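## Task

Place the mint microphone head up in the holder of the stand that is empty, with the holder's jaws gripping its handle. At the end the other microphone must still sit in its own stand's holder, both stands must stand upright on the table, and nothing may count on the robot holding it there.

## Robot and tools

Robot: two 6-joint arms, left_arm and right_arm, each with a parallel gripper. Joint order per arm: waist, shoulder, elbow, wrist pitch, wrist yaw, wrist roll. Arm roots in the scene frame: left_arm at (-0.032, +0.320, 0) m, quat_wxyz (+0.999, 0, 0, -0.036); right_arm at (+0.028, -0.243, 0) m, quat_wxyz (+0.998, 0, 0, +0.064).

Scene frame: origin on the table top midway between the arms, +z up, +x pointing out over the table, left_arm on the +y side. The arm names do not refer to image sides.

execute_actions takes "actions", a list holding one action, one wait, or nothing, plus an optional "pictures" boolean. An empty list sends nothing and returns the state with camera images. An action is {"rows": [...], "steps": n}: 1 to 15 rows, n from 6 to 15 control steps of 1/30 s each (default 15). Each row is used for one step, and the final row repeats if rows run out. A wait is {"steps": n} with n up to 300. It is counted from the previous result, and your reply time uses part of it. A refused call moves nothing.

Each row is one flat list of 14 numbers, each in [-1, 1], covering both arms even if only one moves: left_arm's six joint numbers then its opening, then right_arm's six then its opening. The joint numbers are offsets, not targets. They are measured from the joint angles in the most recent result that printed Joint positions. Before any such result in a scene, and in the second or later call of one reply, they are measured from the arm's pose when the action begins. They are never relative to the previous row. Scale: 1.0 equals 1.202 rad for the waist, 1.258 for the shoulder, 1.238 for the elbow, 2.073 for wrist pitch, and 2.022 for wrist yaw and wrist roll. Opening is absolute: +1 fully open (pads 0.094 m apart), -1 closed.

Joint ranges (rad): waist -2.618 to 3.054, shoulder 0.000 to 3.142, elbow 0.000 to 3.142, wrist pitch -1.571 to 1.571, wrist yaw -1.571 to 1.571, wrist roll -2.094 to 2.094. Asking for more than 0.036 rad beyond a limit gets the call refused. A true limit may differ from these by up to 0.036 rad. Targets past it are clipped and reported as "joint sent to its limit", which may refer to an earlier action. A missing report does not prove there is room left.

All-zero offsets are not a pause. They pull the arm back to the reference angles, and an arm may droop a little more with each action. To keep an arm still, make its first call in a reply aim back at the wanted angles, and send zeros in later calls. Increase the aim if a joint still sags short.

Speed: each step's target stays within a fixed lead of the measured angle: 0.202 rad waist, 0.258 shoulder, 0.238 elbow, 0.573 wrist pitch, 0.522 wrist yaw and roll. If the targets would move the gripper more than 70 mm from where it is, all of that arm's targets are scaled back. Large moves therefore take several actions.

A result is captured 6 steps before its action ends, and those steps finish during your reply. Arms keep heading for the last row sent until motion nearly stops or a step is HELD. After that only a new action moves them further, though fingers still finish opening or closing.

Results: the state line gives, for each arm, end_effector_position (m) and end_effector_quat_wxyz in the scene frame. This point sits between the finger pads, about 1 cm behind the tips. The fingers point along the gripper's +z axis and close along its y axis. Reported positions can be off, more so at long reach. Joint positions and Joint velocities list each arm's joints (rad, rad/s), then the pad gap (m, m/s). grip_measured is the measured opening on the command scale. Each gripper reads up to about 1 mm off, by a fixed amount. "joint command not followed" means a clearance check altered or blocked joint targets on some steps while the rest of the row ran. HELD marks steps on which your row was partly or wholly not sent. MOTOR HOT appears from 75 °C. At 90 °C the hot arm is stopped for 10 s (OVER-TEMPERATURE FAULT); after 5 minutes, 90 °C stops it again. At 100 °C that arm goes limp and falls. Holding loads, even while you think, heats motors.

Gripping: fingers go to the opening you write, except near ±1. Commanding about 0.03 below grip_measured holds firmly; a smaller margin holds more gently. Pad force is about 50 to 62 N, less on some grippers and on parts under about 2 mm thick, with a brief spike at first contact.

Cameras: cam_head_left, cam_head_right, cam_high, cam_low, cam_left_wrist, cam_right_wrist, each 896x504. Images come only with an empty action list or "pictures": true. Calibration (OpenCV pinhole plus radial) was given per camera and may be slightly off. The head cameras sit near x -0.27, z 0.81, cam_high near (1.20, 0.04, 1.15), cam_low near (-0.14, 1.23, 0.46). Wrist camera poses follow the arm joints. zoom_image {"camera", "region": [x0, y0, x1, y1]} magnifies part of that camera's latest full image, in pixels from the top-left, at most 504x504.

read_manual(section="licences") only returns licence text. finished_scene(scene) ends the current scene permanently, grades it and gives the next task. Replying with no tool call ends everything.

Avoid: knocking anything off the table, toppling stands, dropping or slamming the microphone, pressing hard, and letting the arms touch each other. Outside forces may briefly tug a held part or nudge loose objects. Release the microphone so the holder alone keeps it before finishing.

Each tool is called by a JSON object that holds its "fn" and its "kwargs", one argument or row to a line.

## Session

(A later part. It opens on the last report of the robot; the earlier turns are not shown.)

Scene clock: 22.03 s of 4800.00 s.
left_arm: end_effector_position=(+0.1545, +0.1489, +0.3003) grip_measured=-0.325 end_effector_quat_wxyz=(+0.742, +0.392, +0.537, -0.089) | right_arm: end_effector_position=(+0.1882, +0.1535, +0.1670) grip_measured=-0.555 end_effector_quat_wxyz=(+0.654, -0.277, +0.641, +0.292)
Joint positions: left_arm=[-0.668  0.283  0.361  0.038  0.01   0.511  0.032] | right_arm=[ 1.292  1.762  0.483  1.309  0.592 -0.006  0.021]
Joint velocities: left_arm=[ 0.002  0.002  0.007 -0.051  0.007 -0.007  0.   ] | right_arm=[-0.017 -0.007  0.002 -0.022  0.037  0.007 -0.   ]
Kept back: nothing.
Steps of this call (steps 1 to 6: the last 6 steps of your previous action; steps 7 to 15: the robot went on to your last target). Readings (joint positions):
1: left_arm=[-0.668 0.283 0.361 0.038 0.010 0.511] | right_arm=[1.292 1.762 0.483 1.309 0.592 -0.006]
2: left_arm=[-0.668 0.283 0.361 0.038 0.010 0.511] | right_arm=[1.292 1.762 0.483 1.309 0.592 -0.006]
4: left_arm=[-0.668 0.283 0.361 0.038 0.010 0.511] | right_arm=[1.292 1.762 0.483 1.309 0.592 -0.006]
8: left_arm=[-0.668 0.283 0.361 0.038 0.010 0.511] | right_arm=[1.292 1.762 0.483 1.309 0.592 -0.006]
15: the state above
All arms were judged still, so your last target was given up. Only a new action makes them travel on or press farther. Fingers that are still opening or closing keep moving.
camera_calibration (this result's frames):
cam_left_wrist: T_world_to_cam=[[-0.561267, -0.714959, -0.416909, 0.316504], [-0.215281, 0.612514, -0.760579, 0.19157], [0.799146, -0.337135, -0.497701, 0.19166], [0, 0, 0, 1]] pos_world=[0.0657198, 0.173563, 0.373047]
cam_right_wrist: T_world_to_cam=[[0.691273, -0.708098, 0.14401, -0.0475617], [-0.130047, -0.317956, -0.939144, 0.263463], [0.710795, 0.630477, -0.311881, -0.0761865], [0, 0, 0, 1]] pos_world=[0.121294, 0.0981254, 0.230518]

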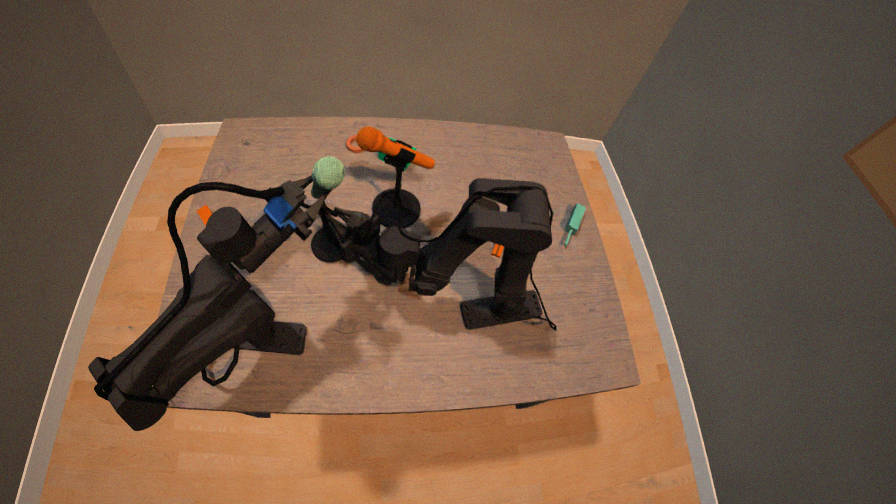

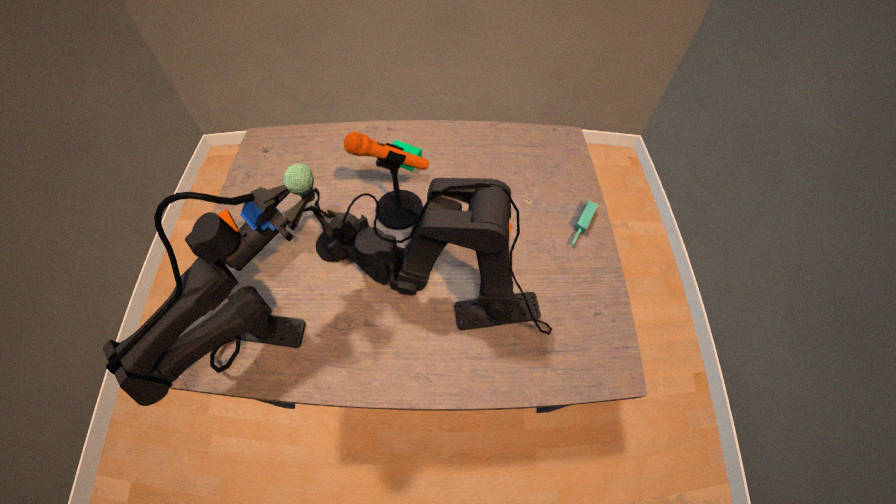

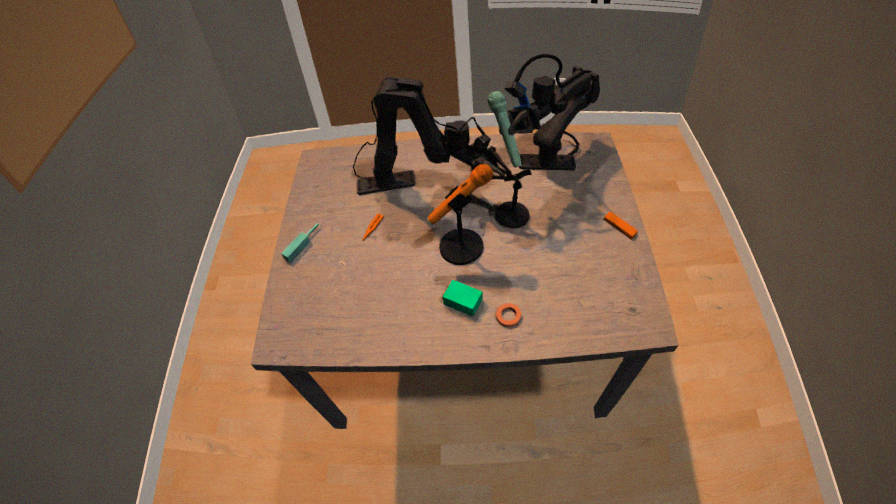

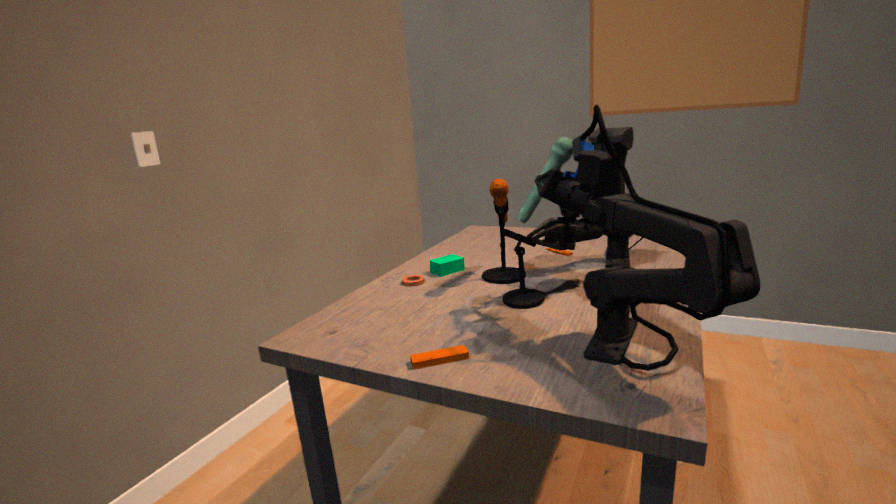

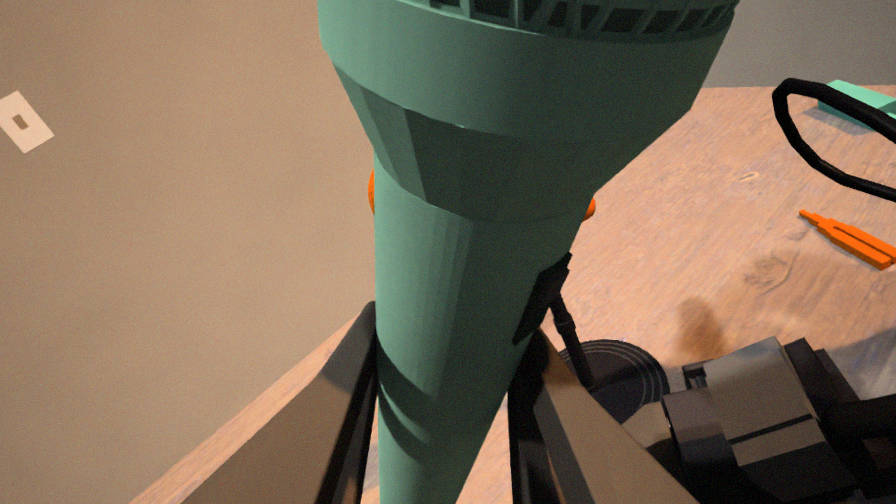

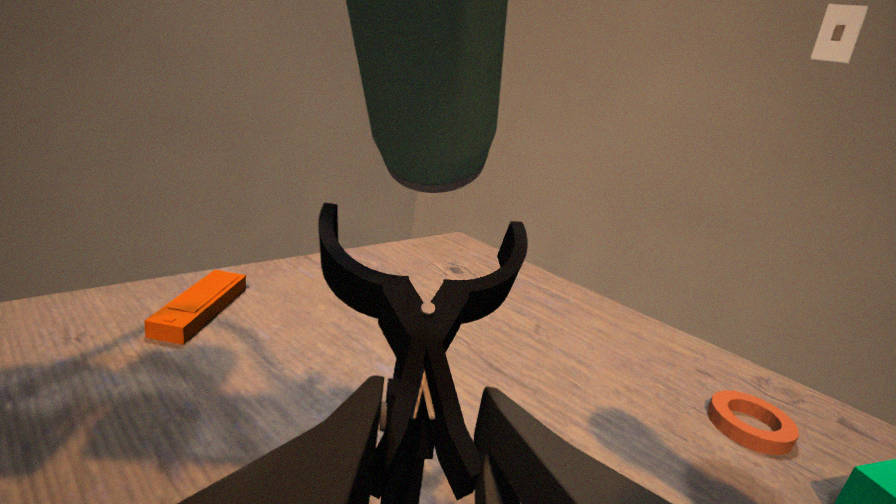

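{"fn": "execute_actions", "kwargs": {
  "actions": [
    {"rows":[[0.135,0.021,-0.2,0.155,0,0,-1,0,0,0,-0.01,0,0,-0.6]],"steps":15}
  ]
}}

{"fn": "execute_actions", "kwargs": {
  "actions": [
    {"steps":25}
  ],
  "pictures": true
}}

Scene clock: 22.93 s of 4800.00 s.
left_arm: end_effector_position=(+0.1961, +0.1776, +0.2205) grip_measured=-0.325 end_effector_quat_wxyz=(+0.728, +0.352, +0.588, -0.013) | right_arm: end_effector_position=(+0.1882, +0.1528, +0.1658) grip_measured=-0.555 end_effector_quat_wxyz=(+0.653, -0.278, +0.642, +0.290)
Joint positions: left_arm=[-0.502  0.308  0.095  0.273 -0.017  0.522  0.032] | right_arm=[ 1.293  1.762  0.481  1.307  0.594 -0.006  0.021]
Joint velocities: left_arm=[-0.017  0.002 -0.002  0.286  0.183 -0.007  0.   ] | right_arm=[-0.007 -0.012 -0.002 -0.022  0.037 -0.081  0.   ]
Steps of this call (steps 1 to 18: nothing new was sent; steps 19 to 27: the first 9 steps of this action). Readings (joint positions):
19: left_arm=[-0.643 0.283 0.321 0.107 0.024 0.511] | right_arm=[1.292 1.762 0.483 1.308 0.592 -0.006]
20: left_arm=[-0.595 0.283 0.262 0.193 0.029 0.511] | right_arm=[1.292 1.762 0.483 1.307 0.592 -0.006]
22: left_arm=[-0.528 0.292 0.156 0.242 0.015 0.511] | right_arm=[1.292 1.762 0.483 1.307 0.592 -0.006]
26: left_arm=[-0.502 0.308 0.095 0.265 -0.021 0.522] | right_arm=[1.293 1.762 0.481 1.307 0.594 -0.006]
27: the state above

Scene clock: 23.77 s of 4800.00 s.
left_arm: end_effector_position=(+0.1939, +0.1751, +0.2280) grip_measured=-0.325 end_effector_quat_wxyz=(+0.738, +0.352, +0.575, -0.020) | right_arm: end_effector_position=(+0.1882, +0.1528, +0.1658) grip_measured=-0.555 end_effector_quat_wxyz=(+0.653, -0.278, +0.642, +0.290)
Joint positions: left_arm=[-0.502  0.308  0.095  0.303  0.002  0.522  0.032] | right_arm=[ 1.293  1.762  0.481  1.307  0.594 -0.006  0.021]
Joint velocities: left_arm=[-0.012 -0.012  0.007 -0.095 -0.037 -0.037 -0.   ] | right_arm=[-0.007 -0.002 -0.002  0.007 -0.051  0.007 -0.   ]
Kept back: nothing.
Steps of this call (steps 1 to 6: the last 6 steps of your previous action; steps 7 to 25: the robot went on to your last target). Readings (joint positions):
1: left_arm=[-0.502 0.308 0.095 0.280 -0.013 0.522] | right_arm=[1.293 1.762 0.481 1.307 0.594 -0.006]
2: left_arm=[-0.502 0.308 0.095 0.286 -0.010 0.522] | right_arm=[1.293 1.762 0.481 1.307 0.594 -0.006]
4: left_arm=[-0.502 0.308 0.095 0.293 -0.006 0.522] | right_arm=[1.293 1.762 0.481 1.307 0.594 -0.006]
8: left_arm=[-0.502 0.308 0.095 0.300 -0.001 0.522] | right_arm=[1.293 1.762 0.481 1.307 0.594 -0.006]
25: the state above
camera_calibration (this result's frames):
cam_left_wrist: T_world_to_cam=[[-0.434731, -0.79244, -0.427841, 0.318699], [-0.331855, 0.582615, -0.741911, 0.152598], [0.837187, -0.18055, -0.516256, 0.102472], [0, 0, 0, 1]] pos_world=[0.1034, 0.182145, 0.302469]
cam_right_wrist: T_world_to_cam=[[0.690016, -0.708869, 0.146228, -0.0478704], [-0.131263, -0.321236, -0.937858, 0.262701], [0.711792, 0.627943, -0.314706, -0.0754322], [0, 0, 0, 1]] pos_world=[0.121206, 0.0978224, 0.229637]

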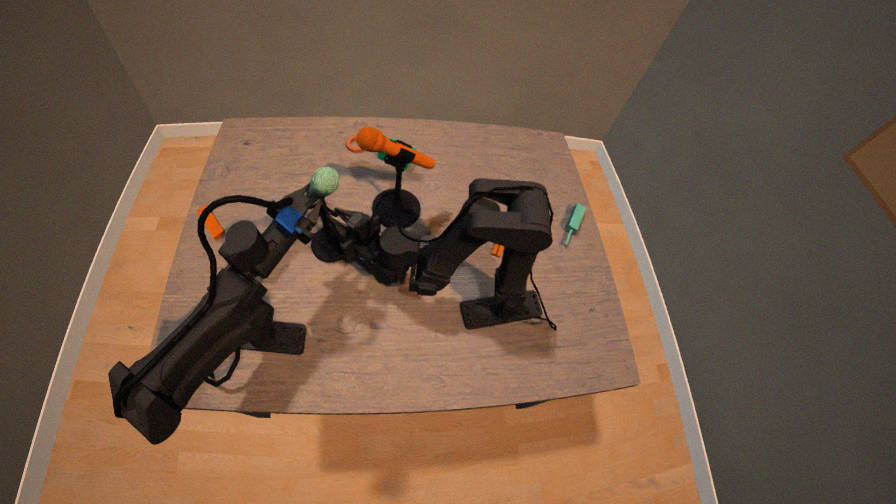

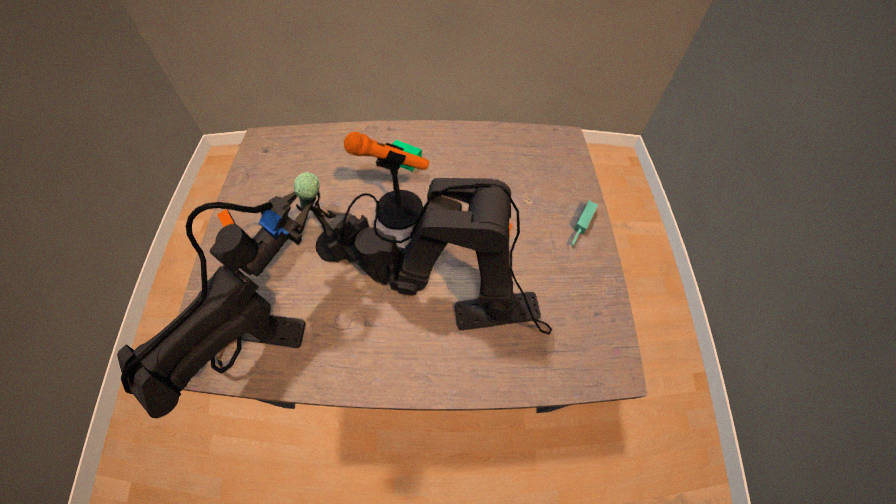

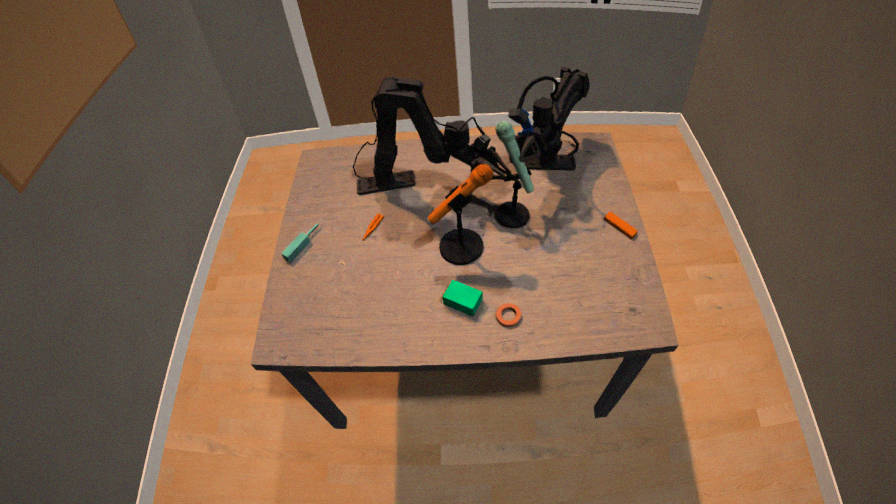

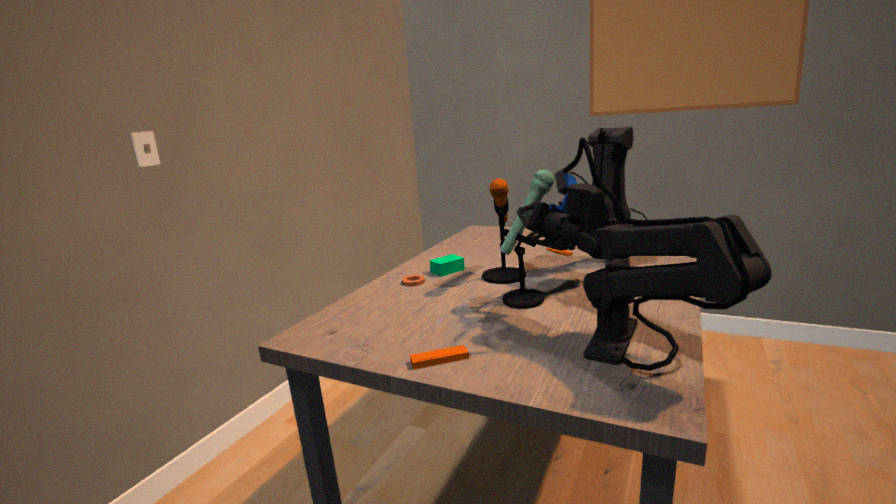

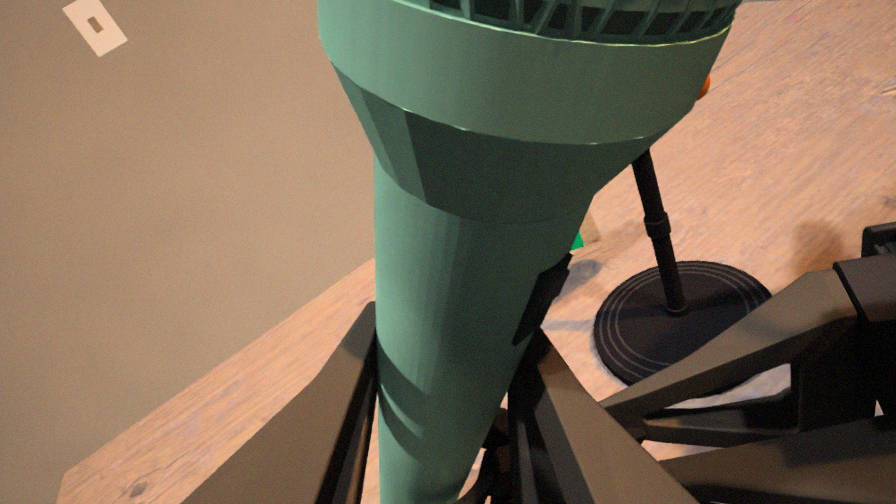

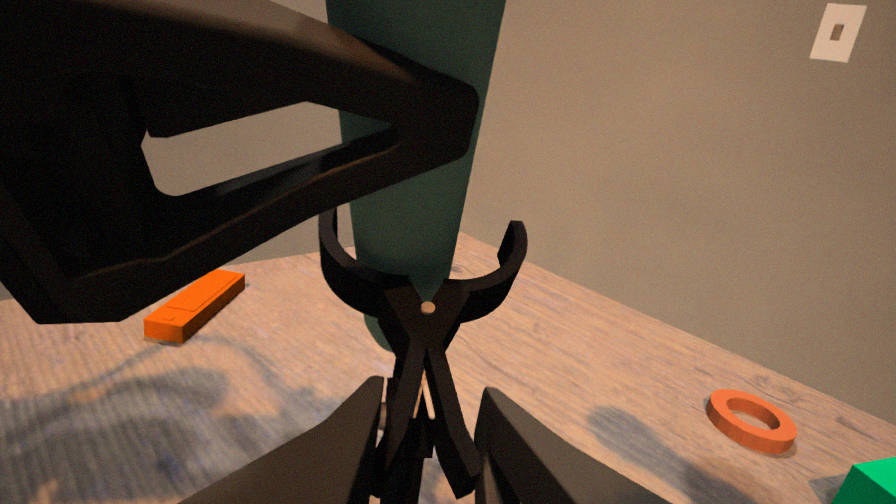

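{"fn": "execute_actions", "kwargs": {
  "actions": [
    {"rows":[[0,0,0.01,0.02,0,0,-1,0,0,0,0,0,0,-0.3],[0,0,0.01,0.02,0,0,-1,0,0,0,0,0,0,-0.3],[0,0,0.01,0.02,0,0,-1,0,0,0,0,0,0,-0.1],[0,0,0.01,0.02,0,0,-1,0,0,0,0,0,0,-0.1],[0,0,0.01,0.02,0,0,-1,0,0,0,0,0,0,0.1],[0,0,0.01,0.02,0,0,-1,0,0,0,0,0,0,0.3],[0,0,0.01,0.02,0,0,-1,0,0,0,0,0,0,0.6],[0,0,0.01,0.02,0,0,-1,0,0,0,0,0,0,1]],"steps":15}
  ]
}}

{"fn": "execute_actions", "kwargs": {
  "actions": [
    {"rows":[[0,0,0,0,0,0,0.6,0,0,0,0,0,0,1]],"steps":15}
  ]
}}

{"fn": "execute_actions", "kwargs": {
  "actions": [
    {"steps":15}
  ],
  "pictures": true
}}

Scene clock: 24.33 s of 4800.00 s.
left_arm: end_effector_position=(+0.1934, +0.1744, +0.2283) grip_measured=-0.325 end_effector_quat_wxyz=(+0.738, +0.353, +0.574, -0.021) | right_arm: end_effector_position=(+0.1874, +0.1535, +0.1665) grip_measured=+0.926 end_effector_quat_wxyz=(+0.653, -0.279, +0.640, +0.293)
Joint positions: left_arm=[-0.502  0.308  0.095  0.304  0.006  0.522  0.032] | right_arm=[ 1.293  1.762  0.481  1.31   0.589 -0.006  0.09 ]
Joint velocities: left_arm=[-0.002 -0.002  0.002  0.051  0.007  0.022 -0.001] | right_arm=[-0.007  0.007 -0.007  0.037 -0.037 -0.051  0.146]
Steps of this call (steps 1 to 8: the robot went on to your last target; steps 9 to 17: the first 9 steps of this action). Readings (joint positions):
9: left_arm=[-0.502 0.308 0.095 0.303 0.002 0.522] | right_arm=[1.293 1.762 0.481 1.308 0.594 -0.006]
10: left_arm=[-0.502 0.308 0.095 0.303 0.002 0.522] | right_arm=[1.293 1.762 0.481 1.308 0.595 -0.006]
12: left_arm=[-0.502 0.308 0.095 0.303 0.002 0.522] | right_arm=[1.293 1.762 0.481 1.309 0.592 -0.006]
16: left_arm=[-0.502 0.308 0.095 0.304 0.006 0.522] | right_arm=[1.293 1.762 0.481 1.310 0.589 -0.006]
17: the state above

Scene clock: 24.83 s of 4800.00 s.
left_arm: end_effector_position=(+0.1942, +0.1758, +0.2292) grip_measured=+0.598 end_effector_quat_wxyz=(+0.740, +0.351, +0.574, -0.017) | right_arm: end_effector_position=(+0.1886, +0.1517, +0.1620) grip_measured=+0.998 end_effector_quat_wxyz=(+0.651, -0.282, +0.645, +0.283)
Joint positions: left_arm=[-0.5    0.308  0.095  0.308 -0.     0.527  0.075] | right_arm=[ 1.293  1.762  0.478  1.295  0.599 -0.009  0.094]
Joint velocities: left_arm=[-0.007 -0.012  0.012 -0.066 -0.007 -0.007 -0.002] | right_arm=[-0.002 -0.007 -0.007  0.022 -0.037 -0.037  0.001]
Steps of this call (steps 1 to 6: the last 6 steps of your previous action; steps 7 to 15: the first 9 steps of this action, its rows measured from where the robot was after step 6). Readings (joint positions):
6: left_arm=[-0.502 0.308 0.095 0.304 0.006 0.522] | right_arm=[1.293 1.762 0.481 1.310 0.589 -0.006]
7: left_arm=[-0.502 0.308 0.095 0.302 0.007 0.522] | right_arm=[1.293 1.762 0.481 1.310 0.589 -0.006]
8: left_arm=[-0.502 0.308 0.095 0.302 0.007 0.522] | right_arm=[1.293 1.762 0.481 1.310 0.589 -0.006]
10: left_arm=[-0.500 0.308 0.095 0.308 0.001 0.526] | right_arm=[1.293 1.762 0.478 1.299 0.596 -0.008]
14: left_arm=[-0.500 0.308 0.095 0.308 -0.000 0.527] | right_arm=[1.293 1.762 0.478 1.295 0.599 -0.009]
15: the state above

Scene clock: 25.33 s of 4800.00 s.
left_arm: end_effector_position=(+0.1942, +0.1758, +0.2292) grip_measured=+0.598 end_effector_quat_wxyz=(+0.740, +0.351, +0.574, -0.017) | right_arm: end_effector_position=(+0.1886, +0.1517, +0.1620) grip_measured=+0.998 end_effector_quat_wxyz=(+0.651, -0.282, +0.645, +0.283)
Joint positions: left_arm=[-0.5    0.308  0.095  0.308 -0.     0.527  0.075] | right_arm=[ 1.293  1.762  0.478  1.295  0.599 -0.009  0.094]
Joint velocities: left_arm=[ 0.007 -0.002 -0.002 -0.066  0.022 -0.037 -0.   ] | right_arm=[ 0.007 -0.002  0.017 -0.037 -0.022  0.037 -0.   ]
Kept back: nothing.
Steps of this call (steps 1 to 6: the last 6 steps of your previous action; steps 7 to 15: the robot went on to your last target). Readings (joint positions):
1: left_arm=[-0.500 0.308 0.095 0.308 -0.000 0.527] | right_arm=[1.293 1.762 0.478 1.295 0.599 -0.009]
2: left_arm=[-0.500 0.308 0.095 0.308 -0.000 0.527] | right_arm=[1.293 1.762 0.478 1.295 0.599 -0.009]
4: left_arm=[-0.500 0.308 0.095 0.308 -0.000 0.527] | right_arm=[1.293 1.762 0.478 1.295 0.599 -0.009]
8: left_arm=[-0.500 0.308 0.095 0.308 -0.000 0.527] | right_arm=[1.293 1.762 0.478 1.295 0.599 -0.009]
15: the state above
All arms were judged still, so your last target was given up. Only a new action makes them travel on or press farther. Fingers that are still opening or closing keep moving.
camera_calibration (this result's frames):
cam_left_wrist: T_world_to_cam=[[-0.428866, -0.793676, -0.431453, 0.319813], [-0.329236, 0.582079, -0.743497, 0.153159], [0.841236, -0.176811, -0.51094, 0.10031], [0, 0, 0, 1]] pos_world=[0.103199, 0.182414, 0.30311]
cam_right_wrist: T_world_to_cam=[[0.687036, -0.709119, 0.158533, -0.0498087], [-0.132823, -0.337063, -0.932066, 0.260597], [0.714381, 0.619306, -0.325761, -0.0736469], [0, 0, 0, 1]] pos_world=[0.121446, 0.0981271, 0.226798]

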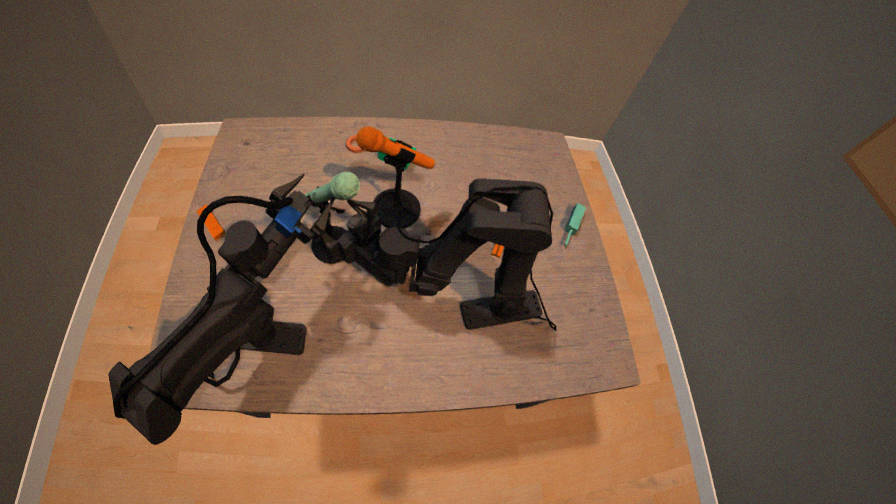

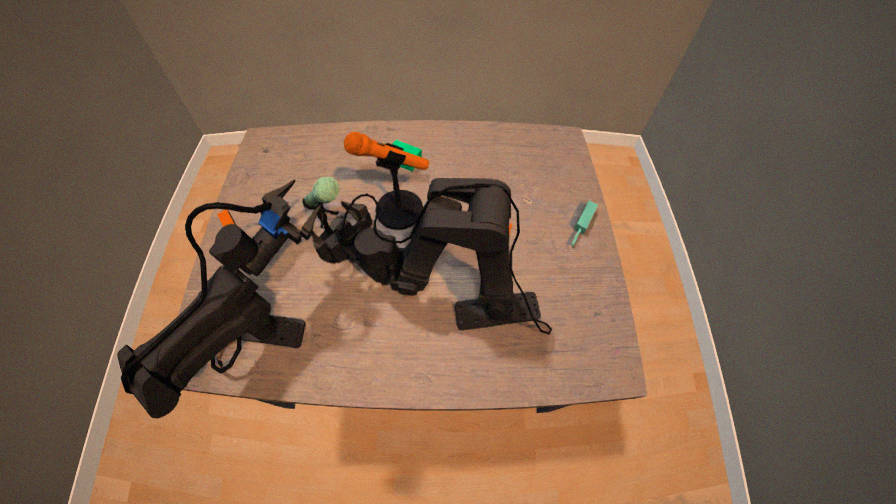

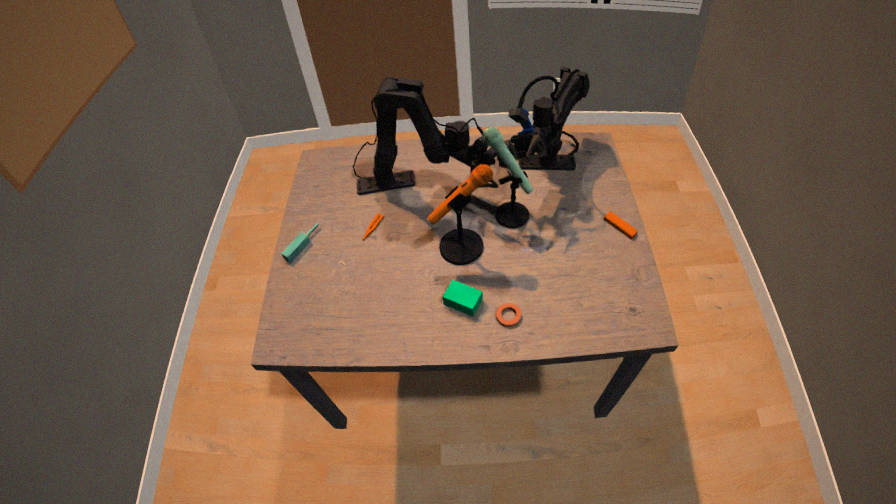

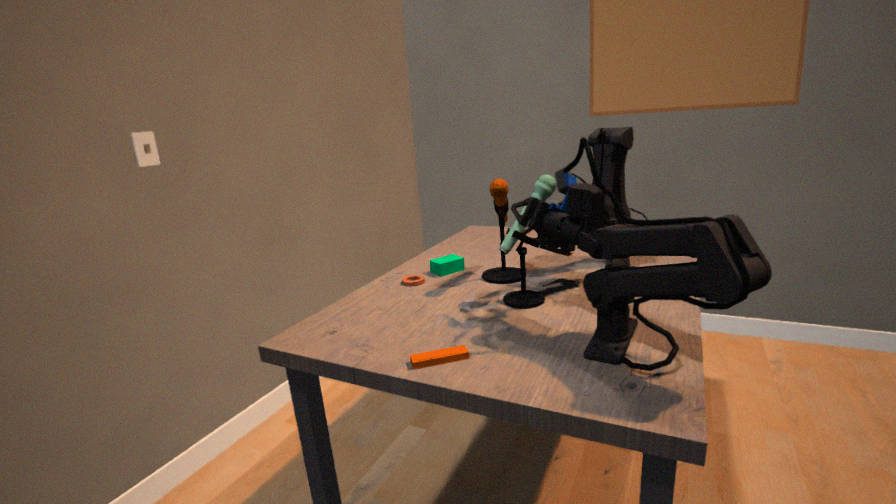

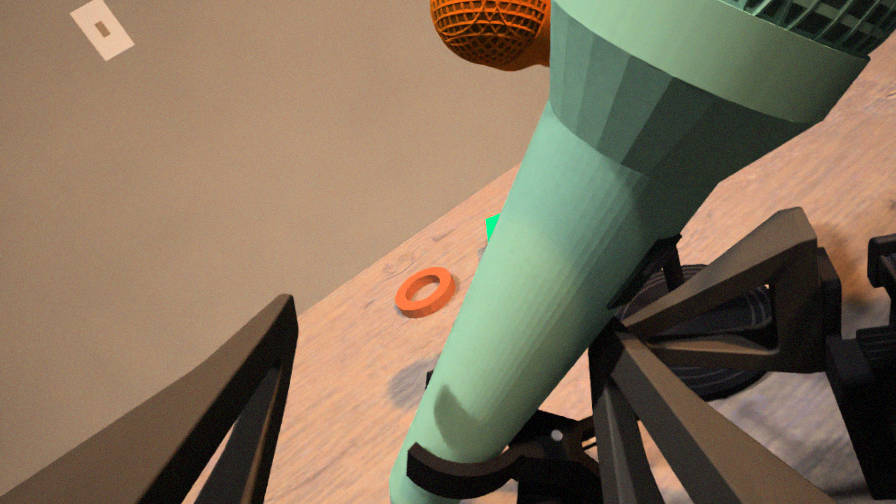

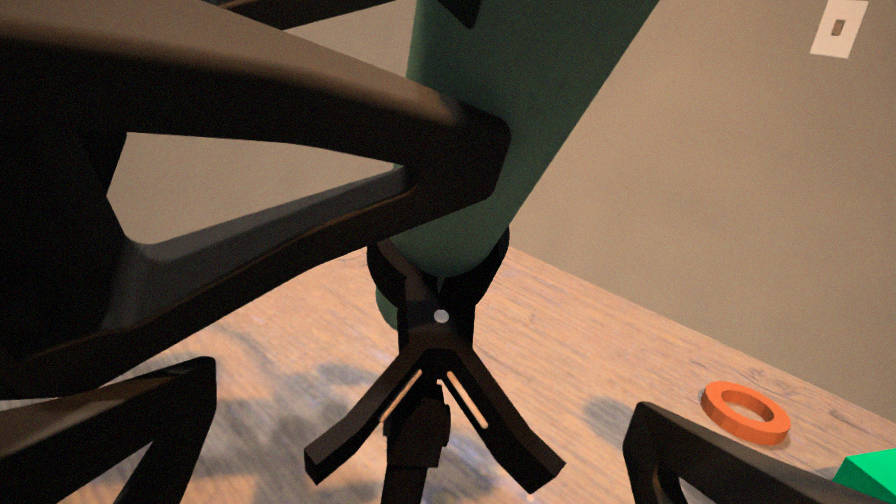

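{"fn": "execute_actions", "kwargs": {
  "actions": [
    {"rows":[[-0.08,-0.012,0.125,-0.085,0,0,0.6,0,0,0,0.007,0,0,1]],"steps":15}
  ]
}}

{"fn": "execute_actions", "kwargs": {
  "actions": [
    {"steps":12}
  ]
}}

{"fn": "execute_actions", "kwargs": {
  "actions": [
    {"rows":[[0,0,0,0.02,0,0,-1,0,0,0,0,0,0,1]],"steps":15}
  ]
}}

{"fn": "execute_actions", "kwargs": {
  "actions": [
    {"steps":15}
  ],
  "pictures": true
}}

Scene clock: 25.87 s of 4800.00 s.
left_arm: end_effector_position=(+0.1778, +0.1584, +0.2641) grip_measured=+0.599 end_effector_quat_wxyz=(+0.738, +0.377, +0.558, -0.049) | right_arm: end_effector_position=(+0.1887, +0.1516, +0.1641) grip_measured=+0.998 end_effector_quat_wxyz=(+0.653, -0.279, +0.643, +0.285)
Joint positions: left_arm=[-0.588  0.308  0.235  0.167  0.002  0.527  0.075] | right_arm=[ 1.293  1.762  0.478  1.304  0.599 -0.009  0.094]
Joint velocities: left_arm=[ 0.002  0.002  0.002 -0.242  0.037  0.022  0.001] | right_arm=[-0.012  0.002  0.017 -0.007  0.037  0.022 -0.   ]
Steps of this call (steps 1 to 7: nothing new was sent; steps 8 to 16: the first 9 steps of this action). Readings (joint positions):
8: left_arm=[-0.514 0.308 0.117 0.271 -0.008 0.527] | right_arm=[1.293 1.762 0.478 1.294 0.599 -0.009]
9: left_arm=[-0.541 0.308 0.151 0.226 -0.009 0.527] | right_arm=[1.293 1.762 0.478 1.294 0.599 -0.009]
11: left_arm=[-0.580 0.308 0.206 0.192 -0.001 0.527] | right_arm=[1.293 1.762 0.478 1.301 0.599 -0.009]
15: left_arm=[-0.588 0.308 0.235 0.175 0.001 0.527] | right_arm=[1.293 1.762 0.478 1.304 0.599 -0.009]
16: the state above

Scene clock: 26.27 s of 4800.00 s.
left_arm: end_effector_position=(+0.1782, +0.1581, +0.2574) grip_measured=+0.599 end_effector_quat_wxyz=(+0.729, +0.382, +0.566, -0.049) | right_arm: end_effector_position=(+0.1887, +0.1516, +0.1643) grip_measured=+0.998 end_effector_quat_wxyz=(+0.654, -0.279, +0.643, +0.286)
Joint positions: left_arm=[-0.588  0.308  0.235  0.141  0.002  0.527  0.075] | right_arm=[ 1.293  1.762  0.478  1.305  0.599 -0.009  0.094]
Joint velocities: left_arm=[-0.007 -0.002  0.007  0.037 -0.051  0.007  0.001] | right_arm=[-0.017  0.017 -0.007  0.051  0.037  0.051  0.   ]
Kept back: nothing.
Steps of this call (steps 1 to 6: the last 6 steps of your previous action; steps 7 to 12: the robot went on to your last target). Readings (joint positions):
1: left_arm=[-0.588 0.308 0.235 0.160 0.002 0.527] | right_arm=[1.293 1.762 0.478 1.305 0.599 -0.009]
2: left_arm=[-0.588 0.308 0.235 0.155 0.002 0.527] | right_arm=[1.293 1.762 0.478 1.305 0.599 -0.009]
4: left_arm=[-0.588 0.308 0.235 0.149 0.002 0.527] | right_arm=[1.293 1.762 0.478 1.305 0.599 -0.009]
8: left_arm=[-0.588 0.308 0.235 0.143 0.002 0.527] | right_arm=[1.293 1.762 0.478 1.305 0.599 -0.009]
12: the state above

Scene clock: 26.57 s of 4800.00 s.
left_arm: end_effector_position=(+0.1772, +0.1576, +0.2638) grip_measured=-0.984 end_effector_quat_wxyz=(+0.738, +0.379, +0.557, -0.051) | right_arm: end_effector_position=(+0.1894, +0.1510, +0.1644) grip_measured=+0.998 end_effector_quat_wxyz=(+0.654, -0.277, +0.644, +0.284)
Joint positions: left_arm=[-0.588  0.308  0.235  0.166  0.007  0.527  0.001] | right_arm=[ 1.293  1.762  0.478  1.306  0.604 -0.009  0.094]
Joint velocities: left_arm=[-0.002  0.012  0.002  0.066 -0.022  0.051 -0.003] | right_arm=[ 0.007  0.002 -0.002 -0.022  0.022  0.022 -0.003]
Steps of this call (steps 1 to 9: the first 9 steps of this action). Readings (joint positions):
1: left_arm=[-0.588 0.308 0.235 0.142 0.005 0.527] | right_arm=[1.293 1.762 0.478 1.305 0.599 -0.009]
2: left_arm=[-0.588 0.308 0.235 0.144 0.008 0.527] | right_arm=[1.293 1.762 0.478 1.305 0.599 -0.009]
4: left_arm=[-0.588 0.308 0.235 0.152 0.008 0.527] | right_arm=[1.293 1.762 0.478 1.305 0.599 -0.009]
8: left_arm=[-0.588 0.308 0.235 0.165 0.007 0.527] | right_arm=[1.293 1.762 0.478 1.306 0.603 -0.009]
9: the state above

Scene clock: 27.07 s of 4800.00 s.
left_arm: end_effector_position=(+0.1771, +0.1577, +0.2651) grip_measured=-0.985 end_effector_quat_wxyz=(+0.739, +0.378, +0.555, -0.051) | right_arm: end_effector_position=(+0.1893, +0.1510, +0.1645) grip_measured=+0.998 end_effector_quat_wxyz=(+0.654, -0.277, +0.644, +0.284)
Joint positions: left_arm=[-0.588  0.308  0.235  0.171  0.007  0.527  0.001] | right_arm=[ 1.293  1.762  0.478  1.306  0.604 -0.01   0.094]
Joint velocities: left_arm=[ 0.012  0.012 -0.002 -0.007 -0.037  0.037  0.   ] | right_arm=[-0.012 -0.012  0.007  0.007 -0.051  0.037  0.   ]
Kept back: nothing.
Steps of this call (steps 1 to 6: the last 6 steps of your previous action; steps 7 to 15: the robot went on to your last target). Readings (joint positions):
1: left_arm=[-0.588 0.308 0.235 0.168 0.007 0.527] | right_arm=[1.293 1.762 0.478 1.306 0.604 -0.009]
2: left_arm=[-0.588 0.308 0.235 0.168 0.007 0.527] | right_arm=[1.293 1.762 0.478 1.306 0.604 -0.009]
4: left_arm=[-0.588 0.308 0.235 0.170 0.007 0.527] | right_arm=[1.293 1.762 0.478 1.306 0.604 -0.009]
8: left_arm=[-0.588 0.308 0.235 0.171 0.007 0.527] | right_arm=[1.293 1.762 0.478 1.306 0.604 -0.010]
15: the state above
All arms were judged still, so your last target was given up. Only a new action makes them travel on or press farther. Fingers that are still opening or closing keep moving.
camera_calibration (this result's frames):
cam_left_wrist: T_world_to_cam=[[-0.500558, -0.749882, -0.432572, 0.319713], [-0.26991, 0.609955, -0.745053, 0.170244], [0.822551, -0.256187, -0.507719, 0.144765], [0, 0, 0, 1]] pos_world=[0.0869089, 0.172992, 0.338639]
cam_right_wrist: T_world_to_cam=[[0.682569, -0.714689, 0.152706, -0.0485847], [-0.132433, -0.32645, -0.935891, 0.26171], [0.718722, 0.618587, -0.317473, -0.0749904], [0, 0, 0, 1]] pos_world=[0.121719, 0.0971004, 0.228544]

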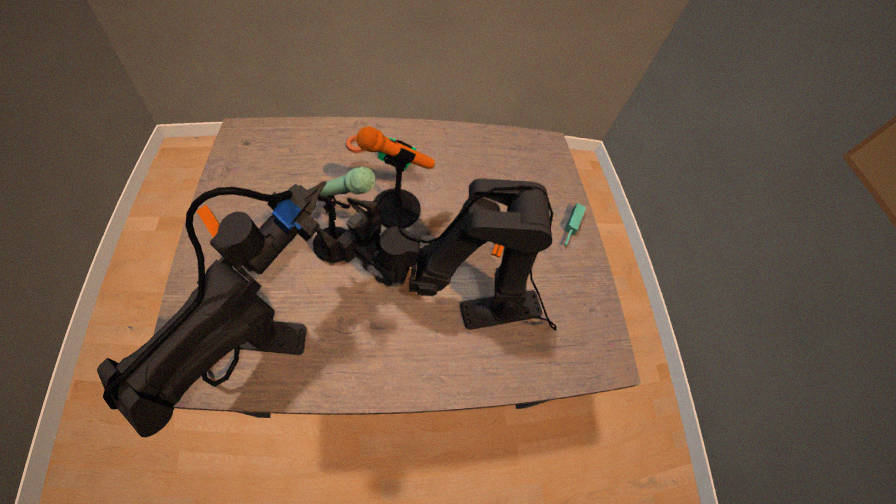

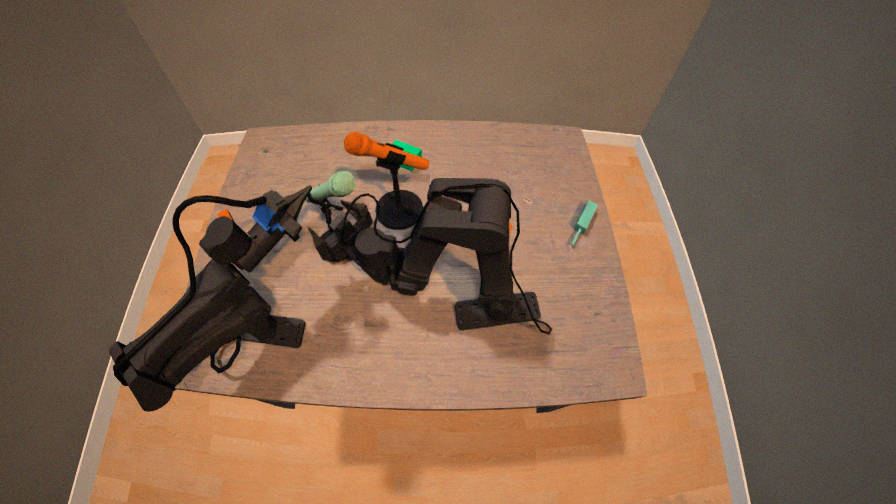

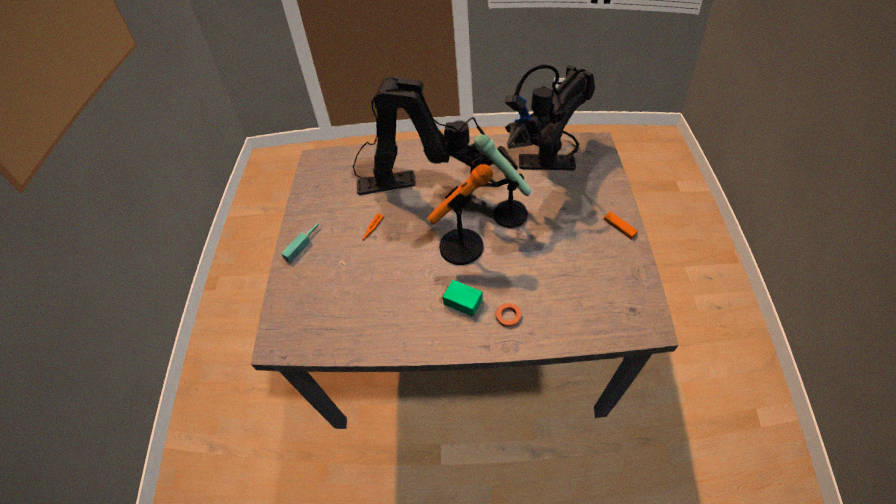

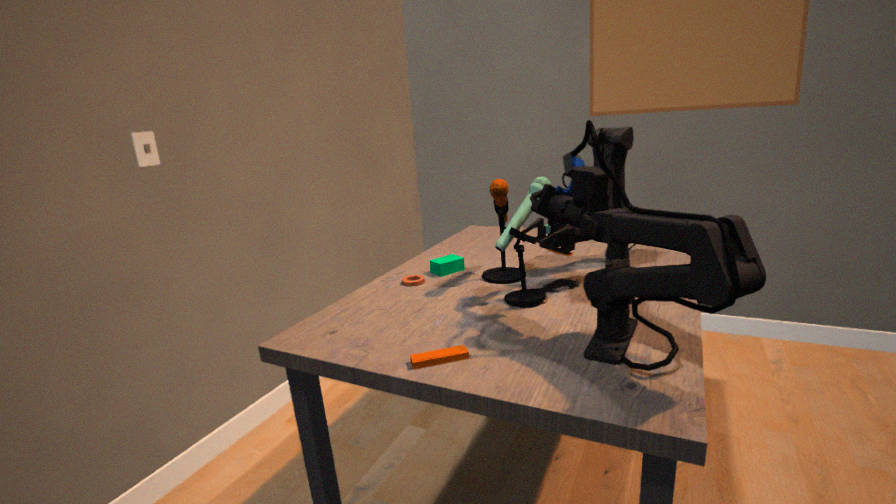

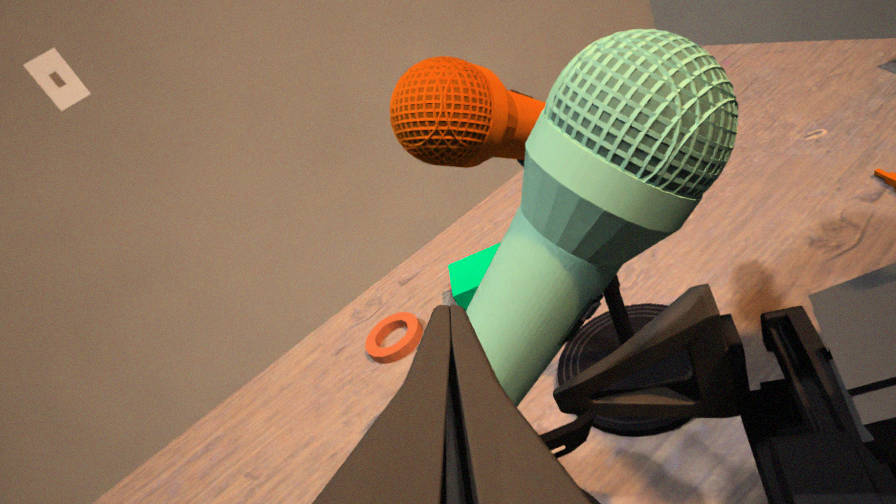

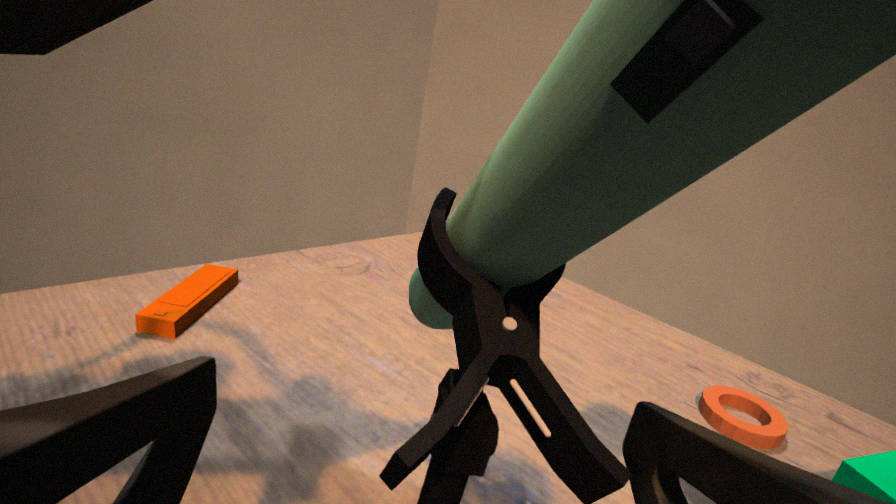

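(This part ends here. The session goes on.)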